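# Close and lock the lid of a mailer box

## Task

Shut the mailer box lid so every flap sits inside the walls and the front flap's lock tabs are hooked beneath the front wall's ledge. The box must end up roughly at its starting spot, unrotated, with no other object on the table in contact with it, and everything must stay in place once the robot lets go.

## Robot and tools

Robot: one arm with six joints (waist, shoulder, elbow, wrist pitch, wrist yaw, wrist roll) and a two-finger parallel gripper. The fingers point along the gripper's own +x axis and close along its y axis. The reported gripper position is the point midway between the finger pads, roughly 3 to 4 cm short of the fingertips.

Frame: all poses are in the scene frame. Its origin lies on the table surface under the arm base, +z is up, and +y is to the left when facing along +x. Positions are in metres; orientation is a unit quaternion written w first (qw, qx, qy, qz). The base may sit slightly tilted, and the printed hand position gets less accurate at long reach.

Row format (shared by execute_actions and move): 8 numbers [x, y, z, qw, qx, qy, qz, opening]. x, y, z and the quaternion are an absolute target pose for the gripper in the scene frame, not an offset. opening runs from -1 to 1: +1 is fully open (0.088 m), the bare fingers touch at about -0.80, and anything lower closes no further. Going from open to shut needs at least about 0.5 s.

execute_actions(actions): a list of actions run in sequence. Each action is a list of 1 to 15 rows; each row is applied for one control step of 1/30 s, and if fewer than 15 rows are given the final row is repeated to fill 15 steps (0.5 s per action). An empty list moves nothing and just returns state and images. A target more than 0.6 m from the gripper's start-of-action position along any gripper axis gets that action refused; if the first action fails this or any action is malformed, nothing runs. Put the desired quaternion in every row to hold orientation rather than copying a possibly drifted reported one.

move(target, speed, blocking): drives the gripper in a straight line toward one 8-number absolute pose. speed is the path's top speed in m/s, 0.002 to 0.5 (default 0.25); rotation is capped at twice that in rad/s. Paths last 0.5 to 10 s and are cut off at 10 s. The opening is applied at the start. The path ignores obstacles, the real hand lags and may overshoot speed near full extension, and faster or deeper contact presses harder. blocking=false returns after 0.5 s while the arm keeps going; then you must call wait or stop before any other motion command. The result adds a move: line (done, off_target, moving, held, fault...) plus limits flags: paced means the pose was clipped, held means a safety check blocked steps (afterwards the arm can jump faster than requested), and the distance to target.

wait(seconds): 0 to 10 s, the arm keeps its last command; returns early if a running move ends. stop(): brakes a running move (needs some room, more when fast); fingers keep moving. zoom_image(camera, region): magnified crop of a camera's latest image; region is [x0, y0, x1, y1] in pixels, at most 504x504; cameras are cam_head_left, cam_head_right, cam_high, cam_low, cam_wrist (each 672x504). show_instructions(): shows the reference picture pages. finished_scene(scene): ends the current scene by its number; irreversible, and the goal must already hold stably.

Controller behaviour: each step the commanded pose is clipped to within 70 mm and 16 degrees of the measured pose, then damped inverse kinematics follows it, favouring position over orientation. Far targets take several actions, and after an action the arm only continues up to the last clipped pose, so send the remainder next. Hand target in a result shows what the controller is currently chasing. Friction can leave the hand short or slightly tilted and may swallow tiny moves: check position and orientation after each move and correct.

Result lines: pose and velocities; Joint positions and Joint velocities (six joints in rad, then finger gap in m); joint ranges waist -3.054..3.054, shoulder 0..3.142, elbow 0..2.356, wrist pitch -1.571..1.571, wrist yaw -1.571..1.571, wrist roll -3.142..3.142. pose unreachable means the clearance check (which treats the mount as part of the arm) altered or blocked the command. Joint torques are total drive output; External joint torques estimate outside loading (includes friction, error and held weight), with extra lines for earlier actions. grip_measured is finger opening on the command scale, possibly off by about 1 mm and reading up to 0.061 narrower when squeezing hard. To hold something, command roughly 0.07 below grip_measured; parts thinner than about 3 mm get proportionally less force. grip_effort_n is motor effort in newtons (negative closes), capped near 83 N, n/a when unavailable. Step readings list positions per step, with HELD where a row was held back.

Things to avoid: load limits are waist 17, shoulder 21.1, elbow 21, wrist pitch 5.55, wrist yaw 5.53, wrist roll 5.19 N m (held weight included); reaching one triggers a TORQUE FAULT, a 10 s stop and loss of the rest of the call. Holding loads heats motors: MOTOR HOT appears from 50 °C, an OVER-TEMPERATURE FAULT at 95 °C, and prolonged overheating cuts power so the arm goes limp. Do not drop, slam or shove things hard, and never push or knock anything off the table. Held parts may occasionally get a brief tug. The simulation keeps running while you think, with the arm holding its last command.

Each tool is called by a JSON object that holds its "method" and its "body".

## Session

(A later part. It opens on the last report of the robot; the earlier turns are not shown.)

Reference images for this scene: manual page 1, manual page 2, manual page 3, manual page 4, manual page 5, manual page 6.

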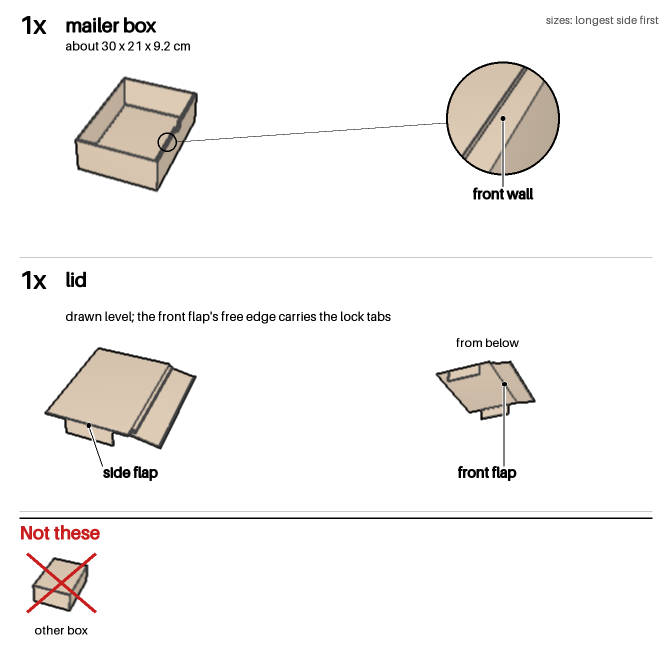

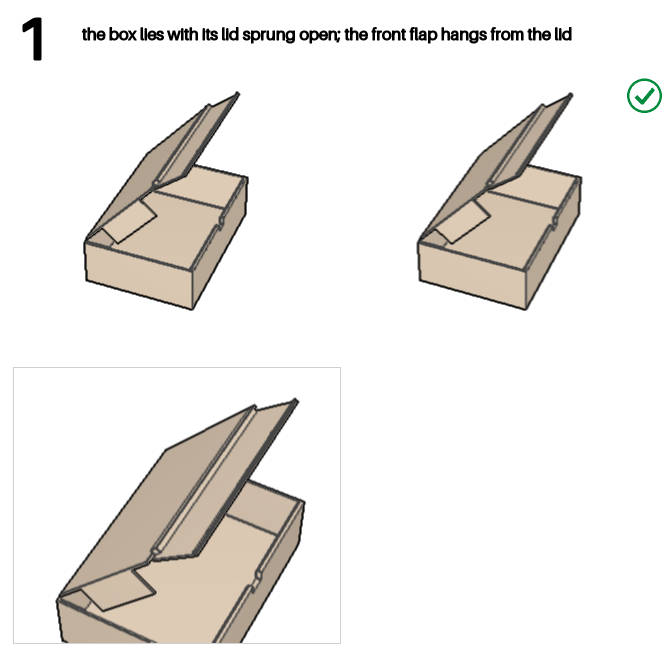

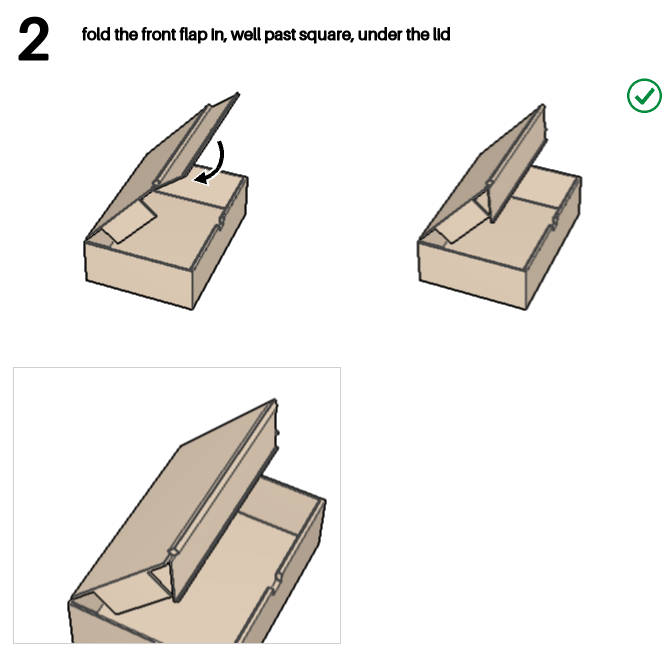

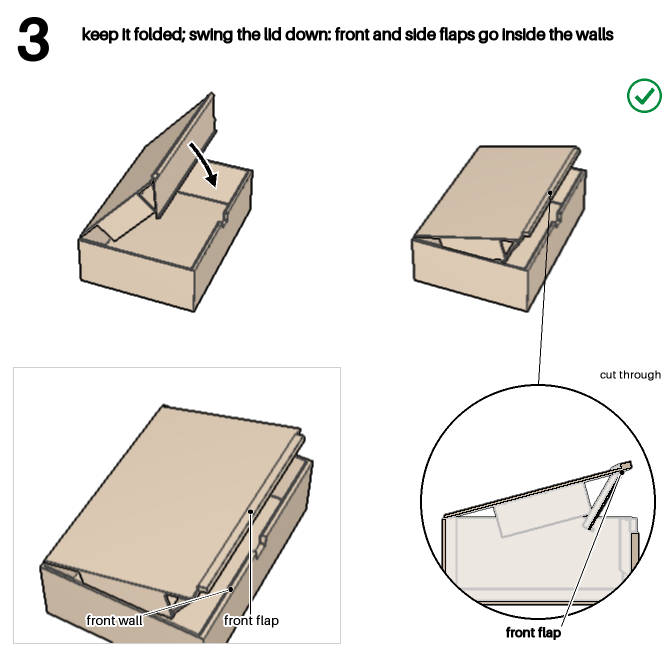

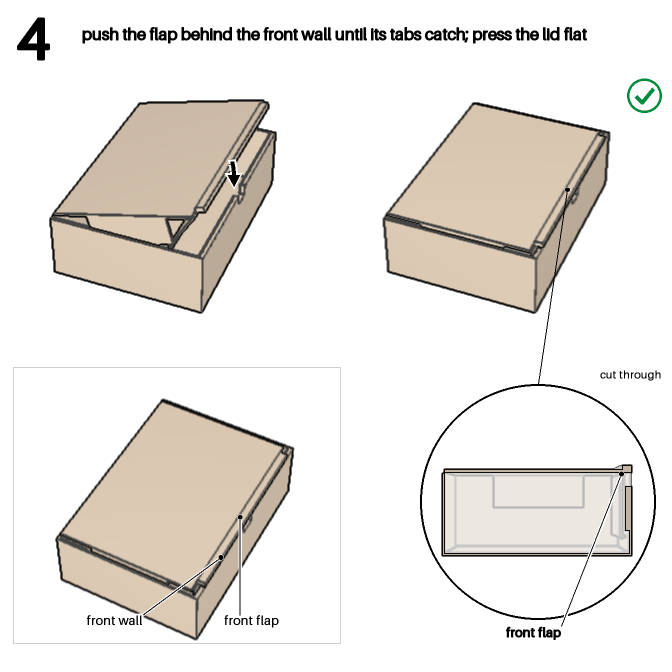

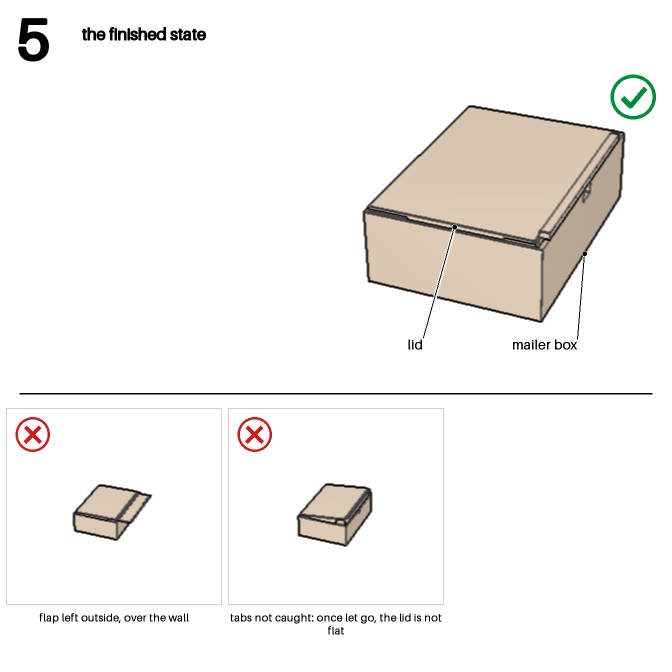

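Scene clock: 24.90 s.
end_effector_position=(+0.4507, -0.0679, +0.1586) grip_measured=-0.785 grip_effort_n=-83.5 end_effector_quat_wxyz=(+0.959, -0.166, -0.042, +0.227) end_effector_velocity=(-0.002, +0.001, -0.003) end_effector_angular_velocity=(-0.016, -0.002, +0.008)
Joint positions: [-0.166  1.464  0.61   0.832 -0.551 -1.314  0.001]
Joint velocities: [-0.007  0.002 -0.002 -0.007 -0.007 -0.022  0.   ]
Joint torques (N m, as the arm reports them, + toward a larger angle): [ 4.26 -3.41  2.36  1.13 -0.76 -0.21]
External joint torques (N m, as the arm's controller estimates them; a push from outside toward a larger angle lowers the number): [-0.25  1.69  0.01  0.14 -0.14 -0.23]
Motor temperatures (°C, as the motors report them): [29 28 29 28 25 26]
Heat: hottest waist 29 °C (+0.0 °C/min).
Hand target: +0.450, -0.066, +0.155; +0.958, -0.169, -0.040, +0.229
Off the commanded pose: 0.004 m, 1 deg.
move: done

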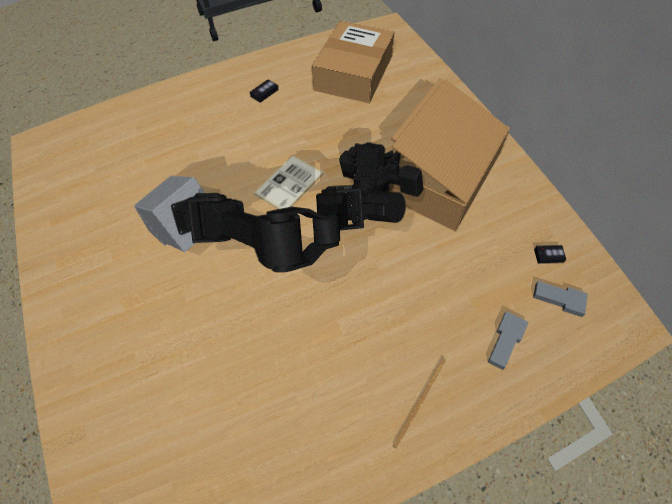

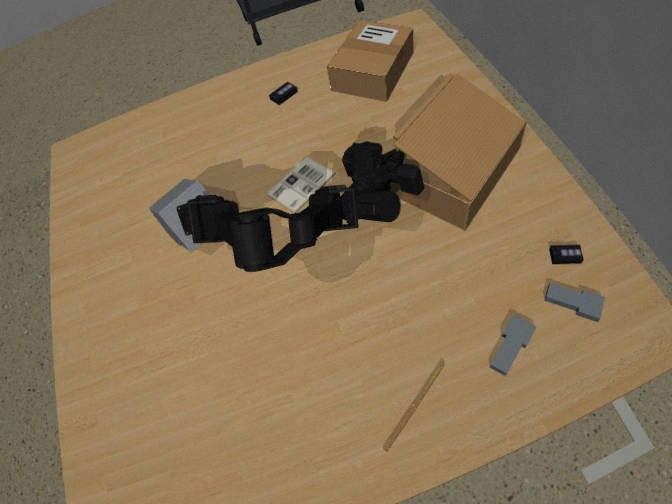

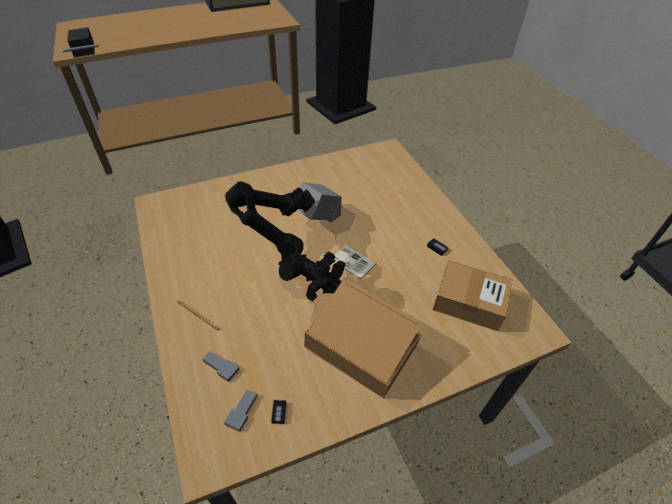

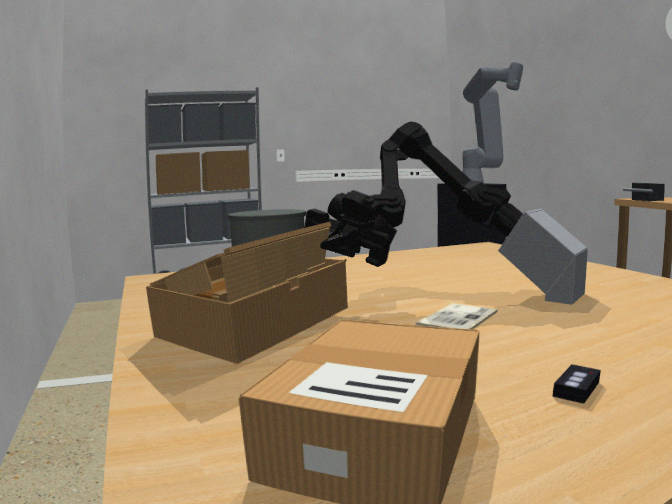

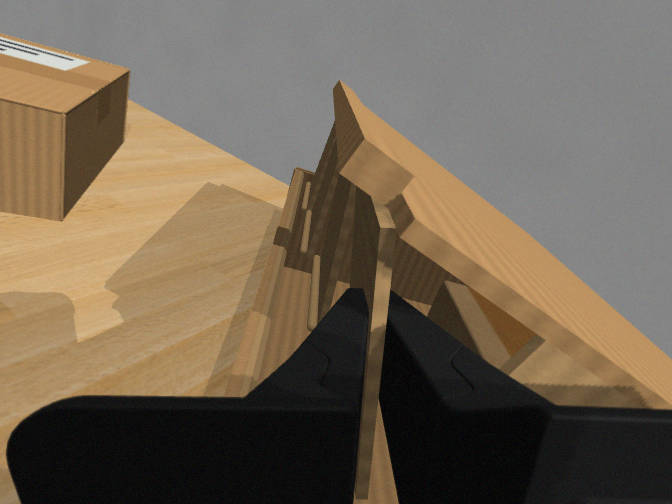

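{"method": "move", "body": {"target": [0.446,-0.066,0.124,0.94,-0.252,-0.058,0.218,-0.85], "speed": 0.06}}

{"method": "zoom_image", "body": {"camera": "cam_low", "region": [130,190,400,370]}}

Scene clock: 29.27 s.
end_effector_position=(+0.4477, -0.0670, +0.1319) grip_measured=-0.785 grip_effort_n=-83.5 end_effector_quat_wxyz=(+0.942, -0.248, -0.068, +0.217) end_effector_velocity=(-0.000, -0.001, +0.001) end_effector_angular_velocity=(-0.008, -0.029, -0.007)
Joint positions: [-0.238  1.568  0.602  0.961 -0.633 -1.481  0.001]
Joint velocities: [-0.007  0.012 -0.002  0.037 -0.022 -0.007 -0.   ]
Joint torques (N m, as the arm reports them, + toward a larger angle): [ 3.82 -3.38  1.55  1.16 -0.29 -0.34]
External joint torques (N m, as the arm's controller estimates them; a push from outside toward a larger angle lowers the number): [-0.79  1.97 -0.18  0.18  0.34 -0.37]
Motor temperatures (°C, as the motors report them): [29 28 29 28 25 26]
Heat: hottest waist 29 °C (+0.0 °C/min).
Hand target: +0.446, -0.066, +0.124; +0.941, -0.252, -0.058, +0.218
Off the commanded pose: 0.008 m, 1 deg.
move: done

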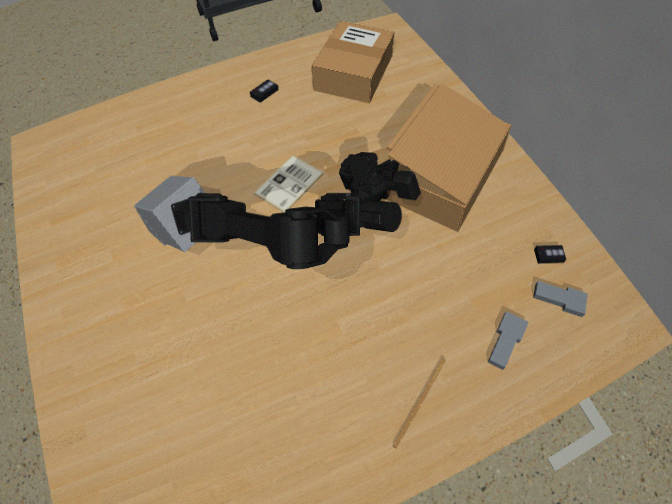

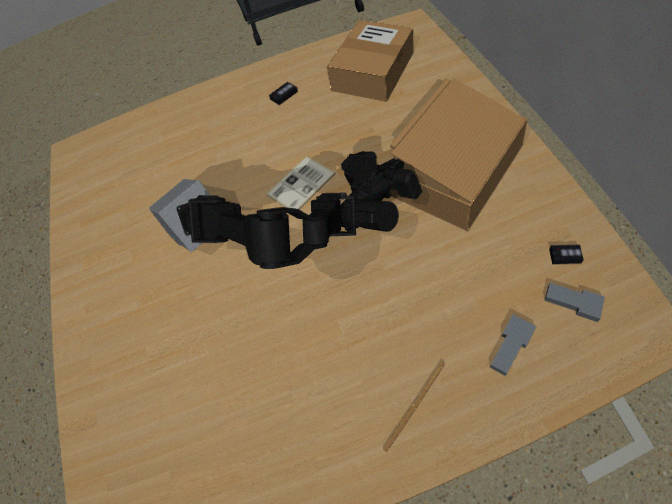

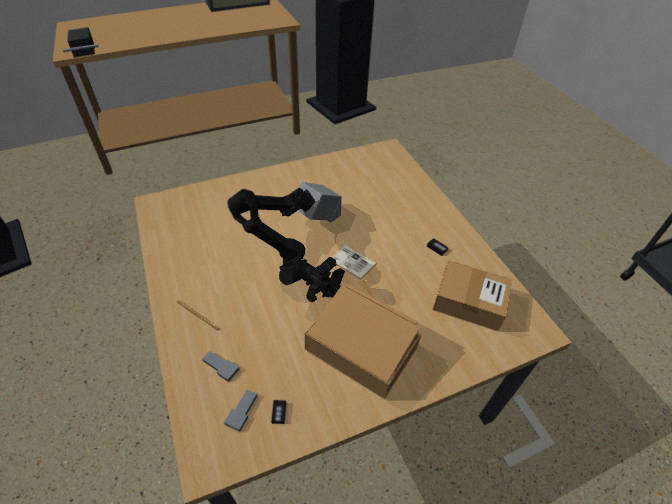

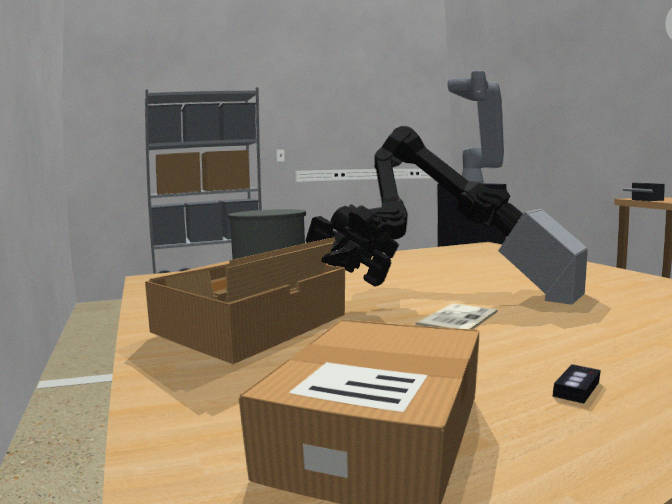

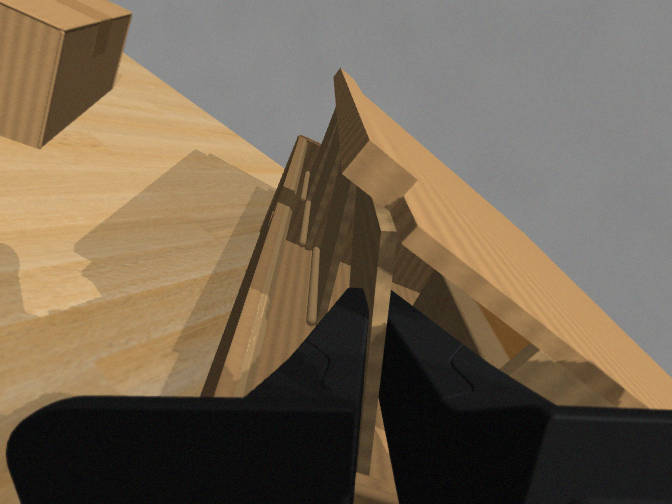

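Region (130, 190, 400, 370) of cam_low's 672x504 image, scaled by 1.867, with more detail than that image has.

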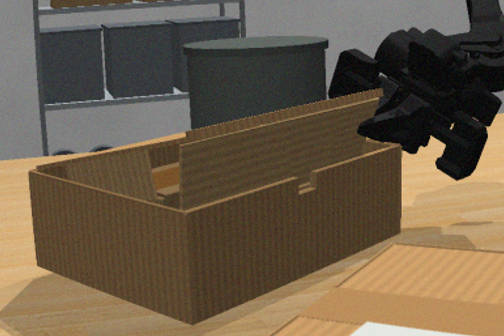

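Inside. Unroll, release, press.

{"method": "move", "body": {"target": [0.435,-0.056,0.122,0.973,-0.04,-0.01,0.225,-0.85], "speed": 0.2}}

{"method": "execute_actions", "body": {"actions": [[[0.435,-0.056,0.128,0.973,-0.04,-0.01,0.225,-0.55]],[[0.39,-0.079,0.133,0.973,-0.04,-0.01,0.225,-0.55]],[[0.39,-0.088,0.195,0.957,-0.04,0.169,0.229,-0.8]]]}}

{"method": "move", "body": {"target": [0.495,-0.045,0.195,0.957,-0.04,0.169,0.229,-0.8]}}

{"method": "move", "body": {"target": [0.489,-0.04,0.11,0.957,-0.04,0.169,0.229,-0.8], "speed": 0.06}}

{"method": "move", "body": {"target": [0.485,-0.045,0.18,0.957,-0.04,0.169,0.229,-0.8]}}

{"method": "zoom_image", "body": {"camera": "cam_low", "region": [130,190,400,370]}}

Scene clock: 39.53 s.
end_effector_position=(+0.4369, -0.0580, +0.1283) grip_measured=-0.785 grip_effort_n=-83.5 end_effector_quat_wxyz=(+0.973, -0.044, -0.022, +0.225) end_effector_velocity=(-0.002, +0.003, +0.000) end_effector_angular_velocity=(+0.017, -0.003, +0.020)
Joint positions: [-0.238  1.588  0.549  1.037 -0.633 -1.055  0.001]
Joint velocities: [-0.002  0.002 -0.002 -0.007 -0.022  0.007 -0.   ]
Joint torques (N m, as the arm reports them, + toward a larger angle): [ 4.34 -3.53  0.91  1.11 -0.14  0.12]
External joint torques (N m, as the arm's controller estimates them; a push from outside toward a larger angle lowers the number): [-0.22  1.59 -0.49  0.13  0.48  0.1 ]
Motor temperatures (°C, as the motors report them): [30 28 29 28 25 26]
Heat: hottest waist 30 °C (+1.5 °C/min).
Hand target: +0.435, -0.056, +0.122; +0.973, -0.040, -0.010, +0.225
Off the commanded pose: 0.007 m, 1 deg.
move: done

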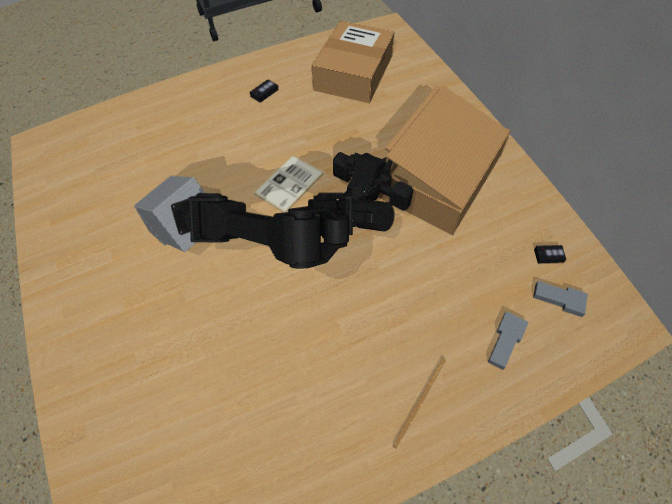

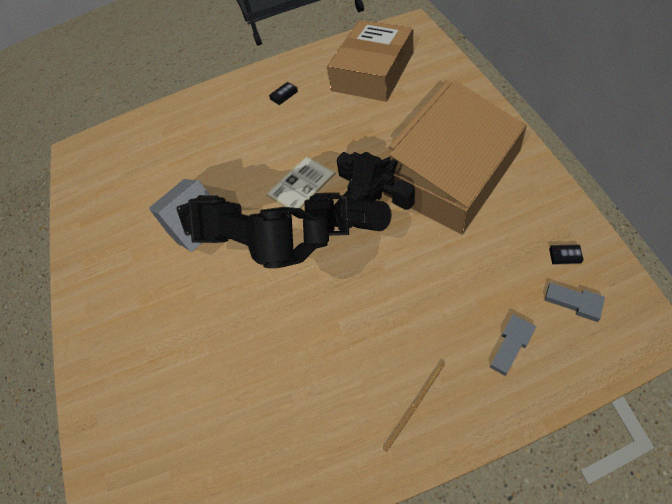

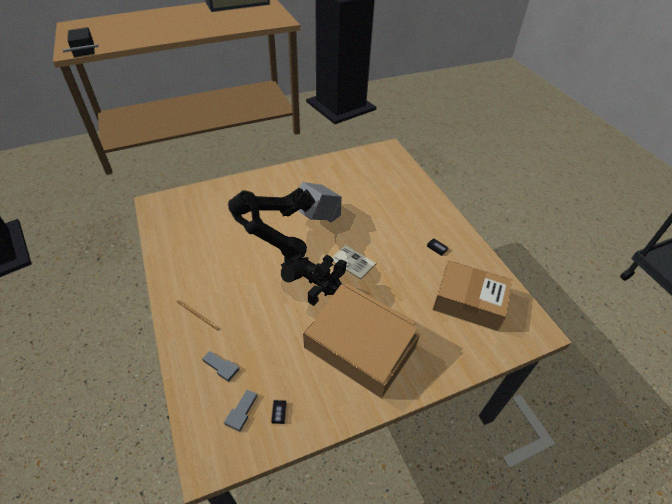

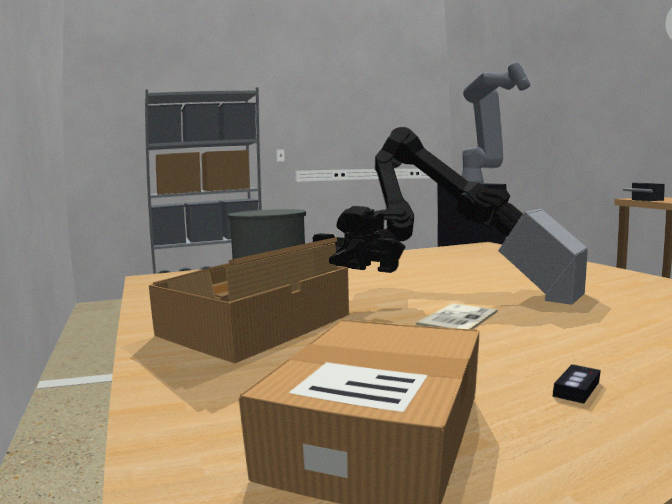

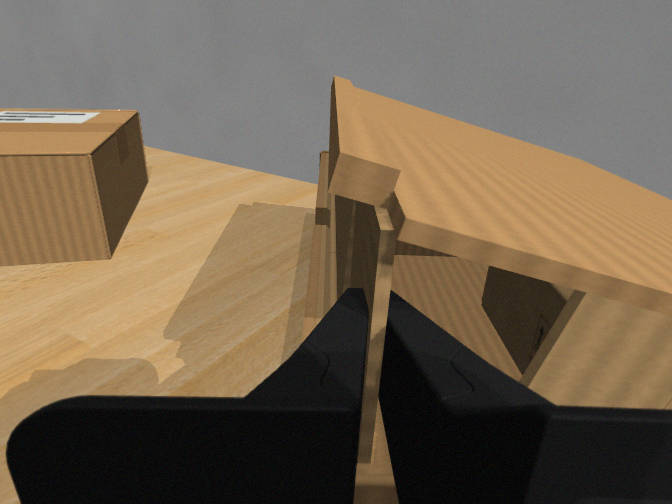

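Scene clock: 41.03 s.
end_effector_position=(+0.3889, -0.0858, +0.1932) grip_measured=-0.792 grip_effort_n=-10.9 end_effector_quat_wxyz=(+0.963, -0.037, +0.145, +0.226) end_effector_velocity=(+0.003, -0.002, +0.004) end_effector_angular_velocity=(-0.142, +0.328, +0.109)
Joint positions: [ 0.014  0.967  0.519  0.258 -0.114 -1.011  0.   ]
Joint velocities: [ 0.208 -0.027  0.256 -0.564  0.447 -0.007 -0.002]
Joint torques (N m, as the arm reports them, + toward a larger angle): [ 2.94 -2.94  5.03  0.68 -0.45  0.02]
External joint torques (N m, as the arm's controller estimates them; a push from outside toward a larger angle lowers the number): [ 0.23  0.01  1.36 -0.2   0.13  0.  ]
External joint torques at the end of the 1st action: [ 0.34 -0.07 -0.14 -0.18  0.15  0.19]
External joint torques at the end of the 2nd action: [-0.08  0.1  -0.18 -0.18 -0.22  0.1 ]
Motor temperatures (°C, as the motors report them): [30 28 29 28 25 26]
Heat: hottest waist 30 °C (+1.5 °C/min).
Hand target: +0.389, -0.088, +0.195; +0.958, -0.041, +0.165, +0.229
Off the commanded pose: 0.003 m, 3 deg.
Step readings (end_effector_position; steps 1 to 15: 1st action; 16 to 30: 2nd action; 31 to 45: 3rd action):
0: (+0.4369, -0.0580, +0.1283)
1: (+0.4368, -0.0579, +0.1280)
2: (+0.4369, -0.0576, +0.1276)
4: (+0.4363, -0.0561, +0.1270)
8: (+0.4360, -0.0555, +0.1271)
15: (+0.4360, -0.0557, +0.1276)
16: (+0.4325, -0.0572, +0.1286)
17: (+0.4250, -0.0598, +0.1286)
19: (+0.4117, -0.0667, +0.1298)
23: (+0.3994, -0.0748, +0.1317)
30: (+0.3930, -0.0780, +0.1327)
31: (+0.3926, -0.0789, +0.1338)
32: (+0.3908, -0.0774, +0.1413)
34: (+0.3898, -0.0795, +0.1661)
38: (+0.3895, -0.0871, +0.1880)
45: end_effector_position above

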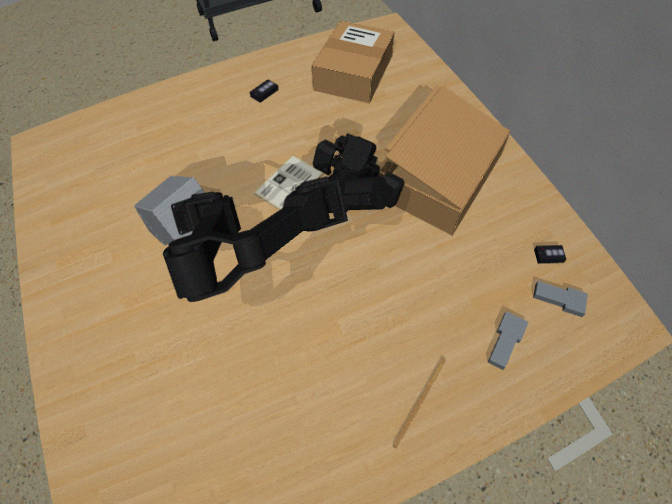

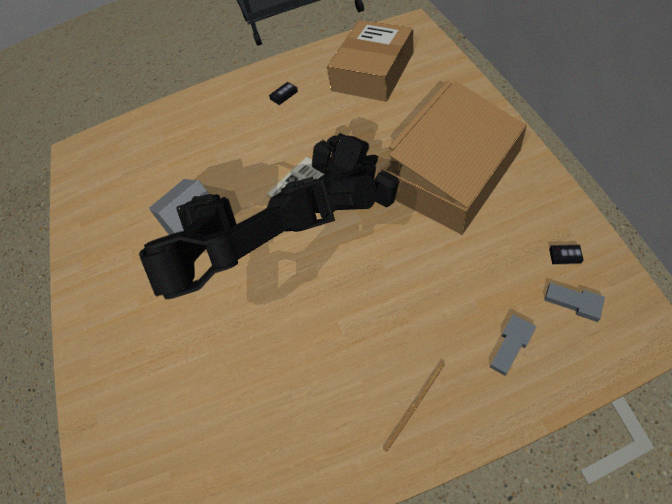

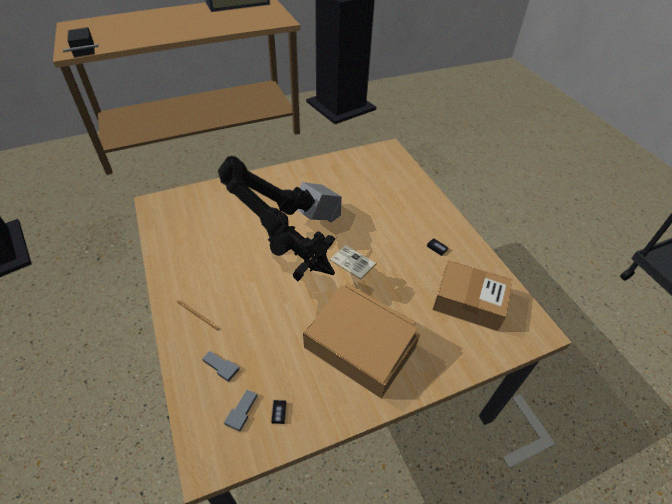

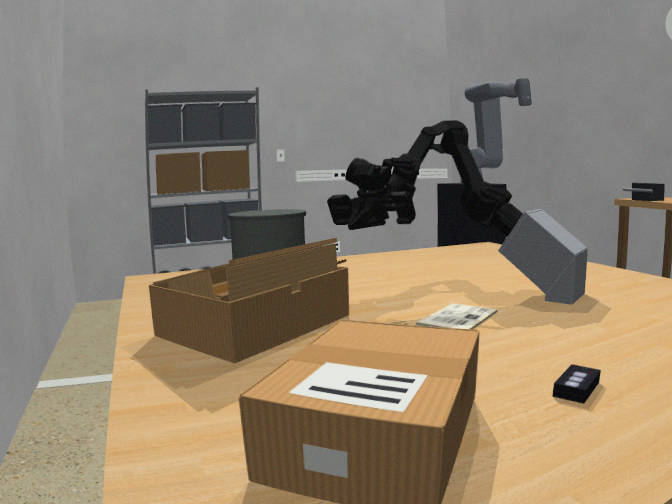

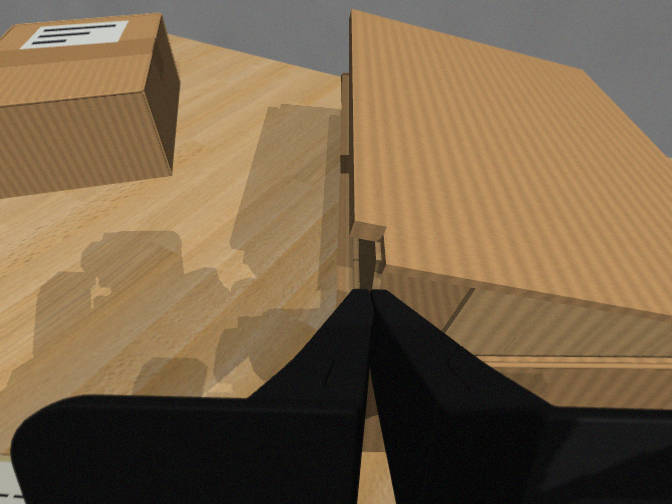

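Scene clock: 42.17 s.
end_effector_position=(+0.4934, -0.0466, +0.1964) grip_measured=-0.797 grip_effort_n=-11.9 end_effector_quat_wxyz=(+0.958, -0.041, +0.166, +0.229) end_effector_velocity=(-0.000, +0.003, -0.005) end_effector_angular_velocity=(-0.012, +0.014, +0.011)
Joint positions: [ 0.155  1.446  0.878  0.348  0.055 -0.984  0.   ]
Joint velocities: [-0.002  0.012  0.002 -0.007  0.007 -0.007  0.   ]
Joint torques (N m, as the arm reports them, + toward a larger angle): [ 5.89 -3.08  5.23  0.94 -0.42  0.17]
External joint torques (N m, as the arm's controller estimates them; a push from outside toward a larger angle lowers the number): [ 0.45  1.4   1.53 -0.03  0.16  0.16]
Motor temperatures (°C, as the motors report them): [30 28 29 28 25 26]
Heat: hottest waist 30 °C (+1.4 °C/min).
Hand target: +0.495, -0.045, +0.195; +0.958, -0.040, +0.169, +0.229
Off the commanded pose: 0.003 m, 0 deg.
move: done

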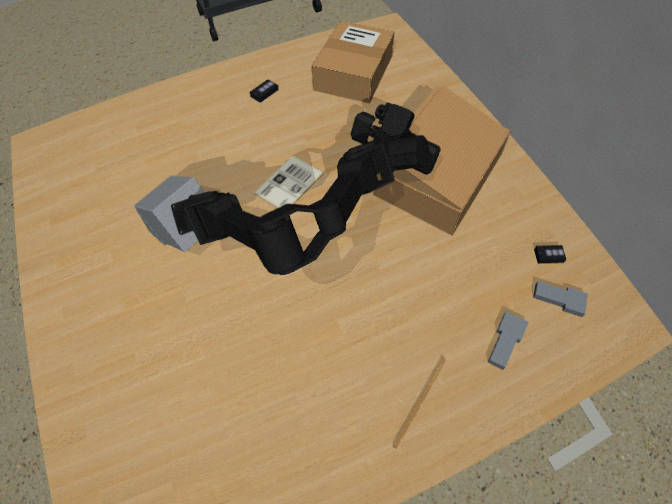

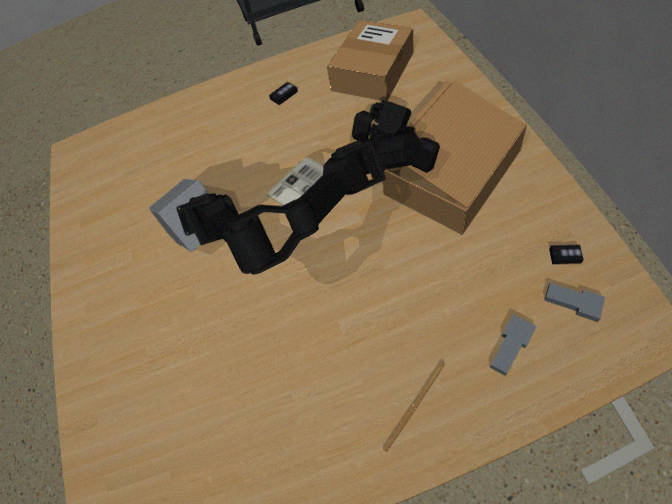

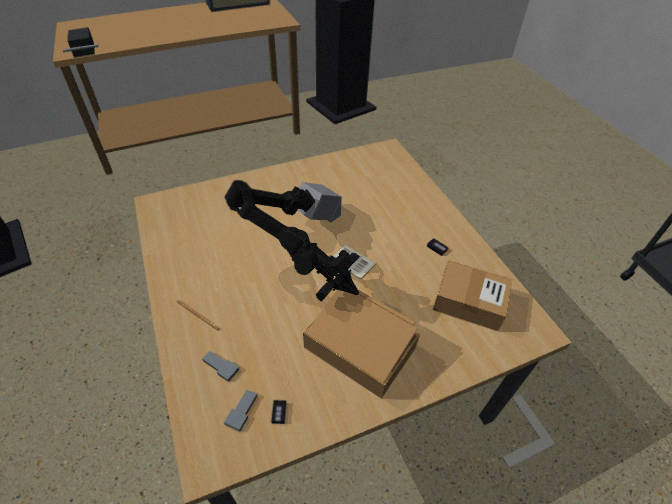

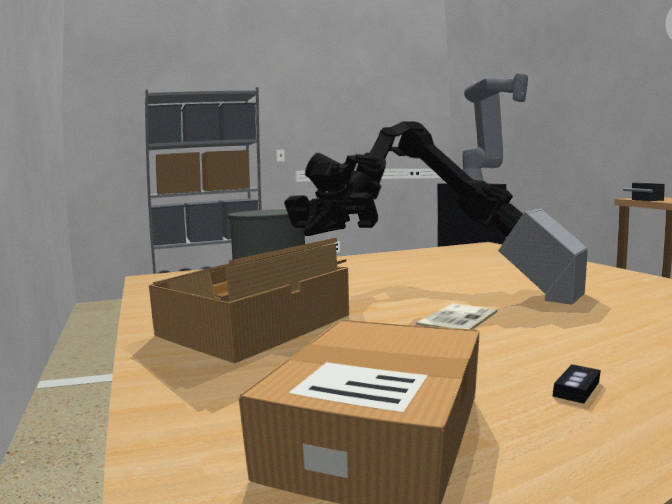

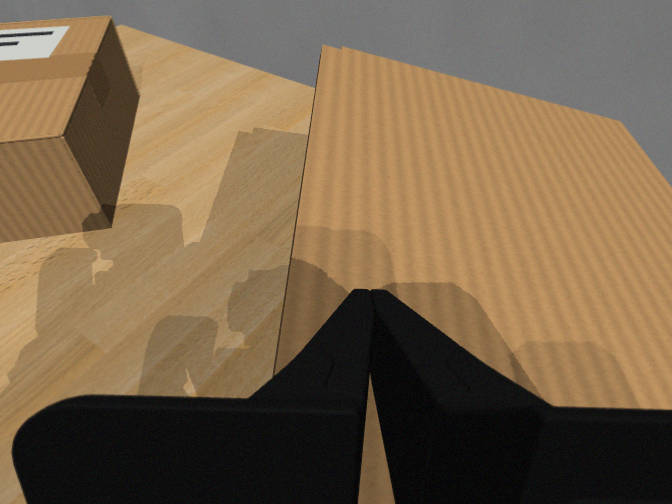

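Scene clock: 43.93 s.
end_effector_position=(+0.4946, -0.0426, +0.1311) grip_measured=-0.797 grip_effort_n=-11.4 end_effector_quat_wxyz=(+0.963, -0.036, +0.144, +0.226) end_effector_velocity=(-0.004, +0.007, -0.002) end_effector_angular_velocity=(+0.000, -0.015, +0.037)
Joint positions: [-0.024  1.596  0.815  0.591 -0.154 -1.019  0.   ]
Joint velocities: [-0.007  0.007 -0.007 -0.007 -0.037 -0.022  0.   ]
Joint torques (N m, as the arm reports them, + toward a larger angle): [ 3.36 -2.1   2.02  0.86 -0.11 -0.23]
External joint torques (N m, as the arm's controller estimates them; a push from outside toward a larger angle lowers the number): [-2.36  3.22 -0.71 -0.05  0.5  -0.24]
Motor temperatures (°C, as the motors report them): [30 28 29 28 25 26]
Heat: hottest waist 30 °C (+1.4 °C/min).
Hand target: +0.488, -0.040, +0.111; +0.958, -0.040, +0.169, +0.230
Off the commanded pose: 0.022 m, 3 deg.
move: off_target

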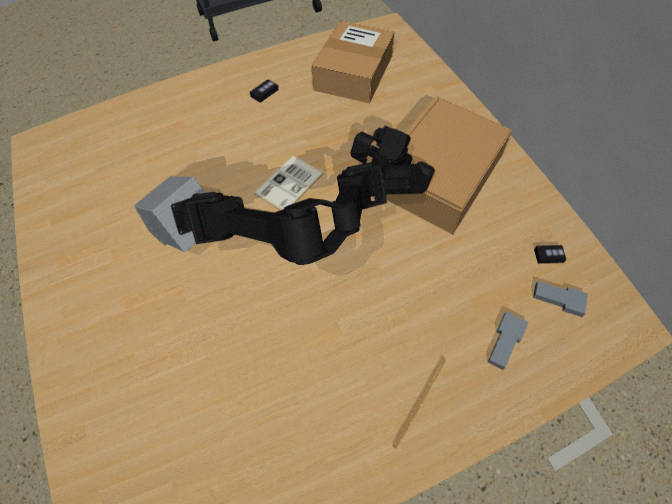

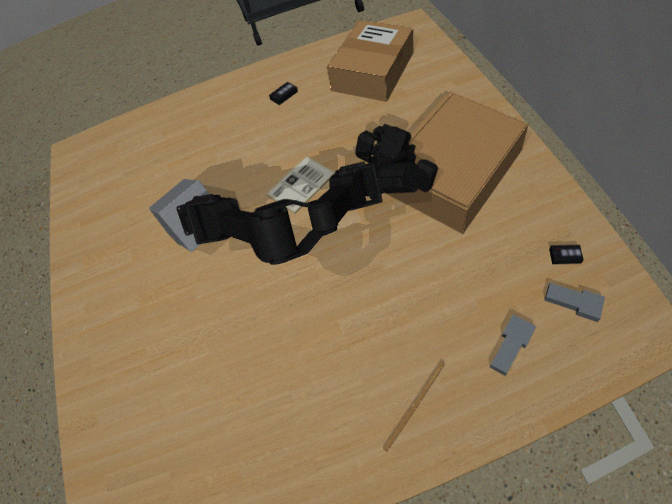

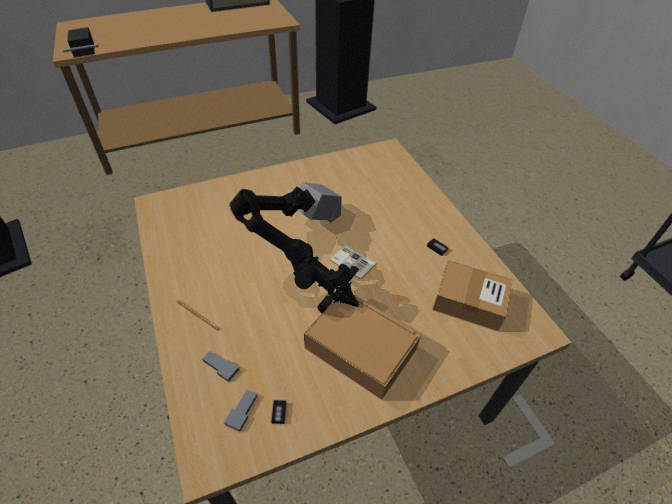

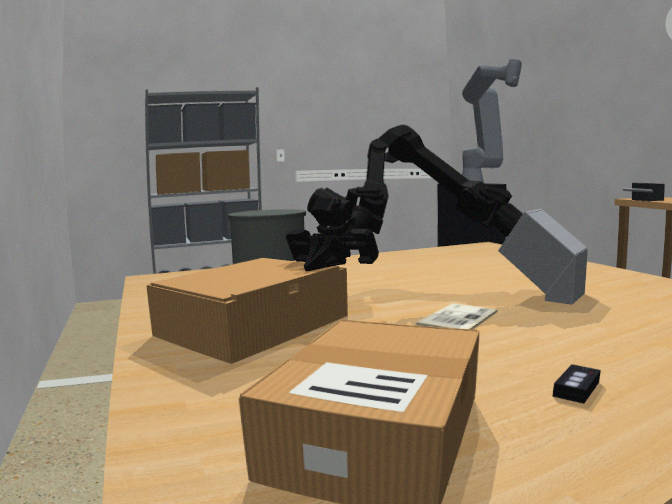

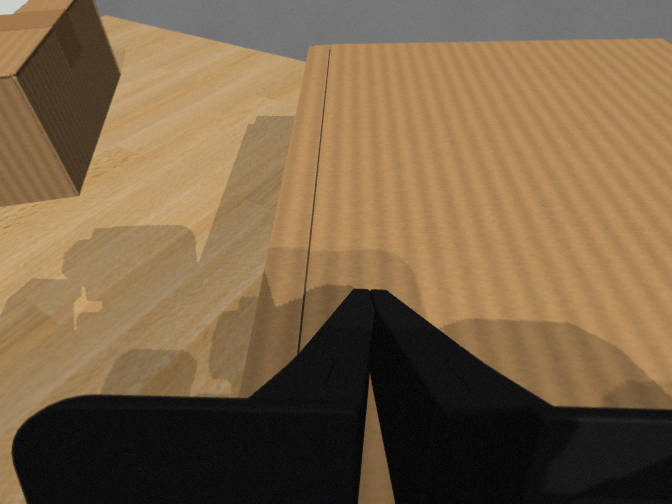

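Scene clock: 44.80 s.
end_effector_position=(+0.4837, -0.0412, +0.1773) grip_measured=-0.797 grip_effort_n=-11.4 end_effector_quat_wxyz=(+0.957, -0.041, +0.169, +0.234) end_effector_velocity=(-0.002, -0.003, +0.002) end_effector_angular_velocity=(-0.016, +0.013, +0.005)
Joint positions: [ 0.114  1.456  0.82   0.404  0.015 -0.993  0.   ]
Joint velocities: [ 0.007 -0.017  0.007 -0.037  0.022 -0.007  0.   ]
Joint torques (N m, as the arm reports them, + toward a larger angle): [ 5.74 -4.55  4.98  0.75 -0.41  0.2 ]
External joint torques (N m, as the arm's controller estimates them; a push from outside toward a larger angle lowers the number): [ 0.38  0.13  1.37 -0.24  0.18  0.19]
Motor temperatures (°C, as the motors report them): [30 28 29 28 25 26]
Heat: hottest waist 30 °C (+1.3 °C/min).
Hand target: +0.485, -0.045, +0.180; +0.958, -0.040, +0.169, +0.229
Off the commanded pose: 0.005 m, 1 deg.
move: done

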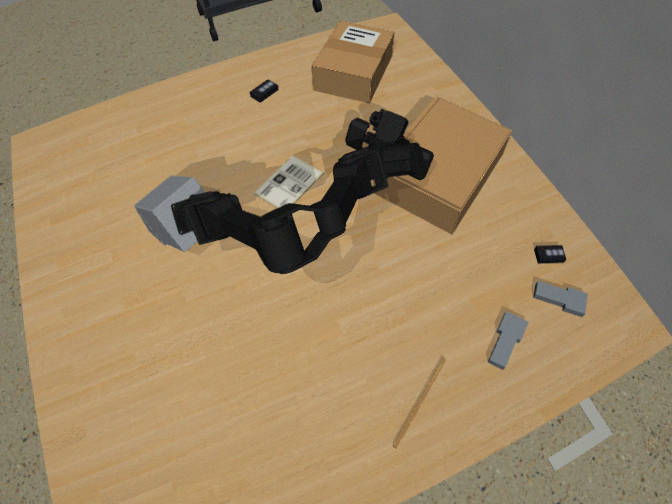

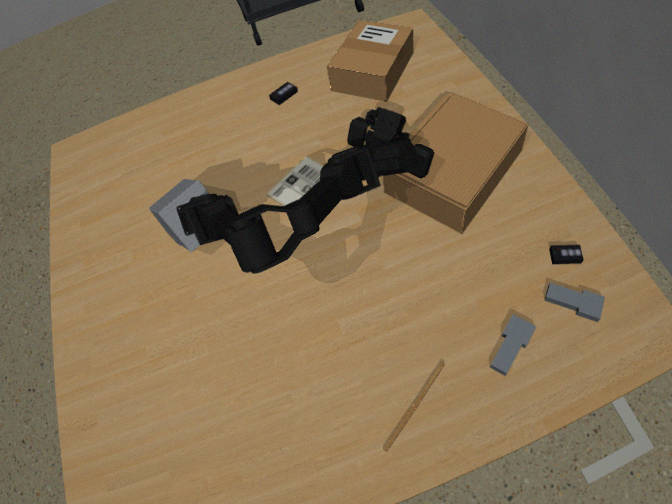

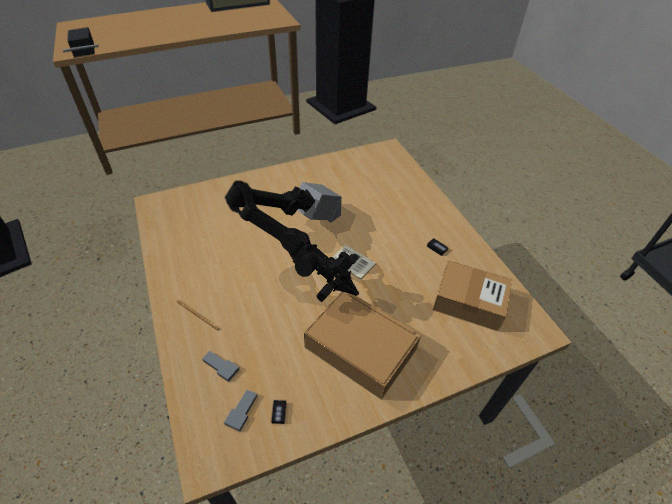

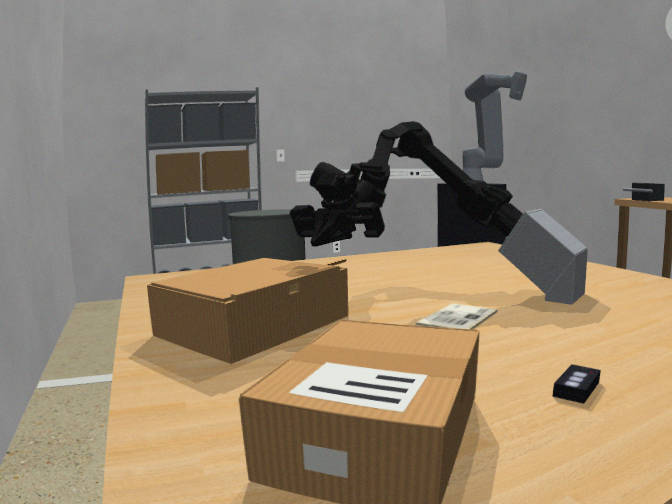

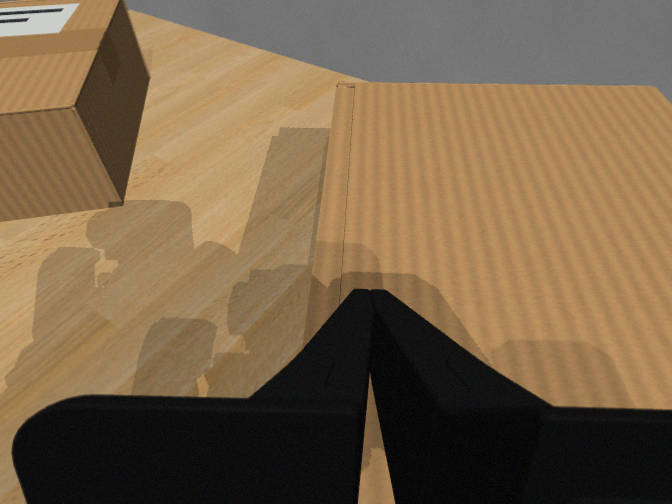

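Region (130, 190, 400, 370) of cam_low's 672x504 image, scaled by 1.867, with more detail than that image has.

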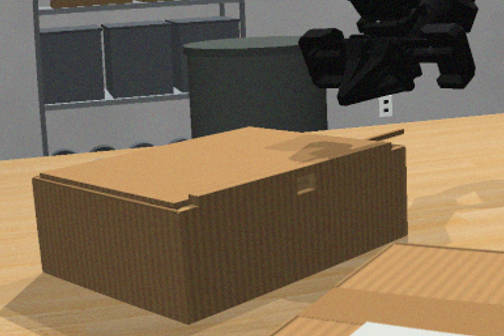

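{"method": "finished_scene", "body": {"scene": 2}}

The scene is finished: the task was done.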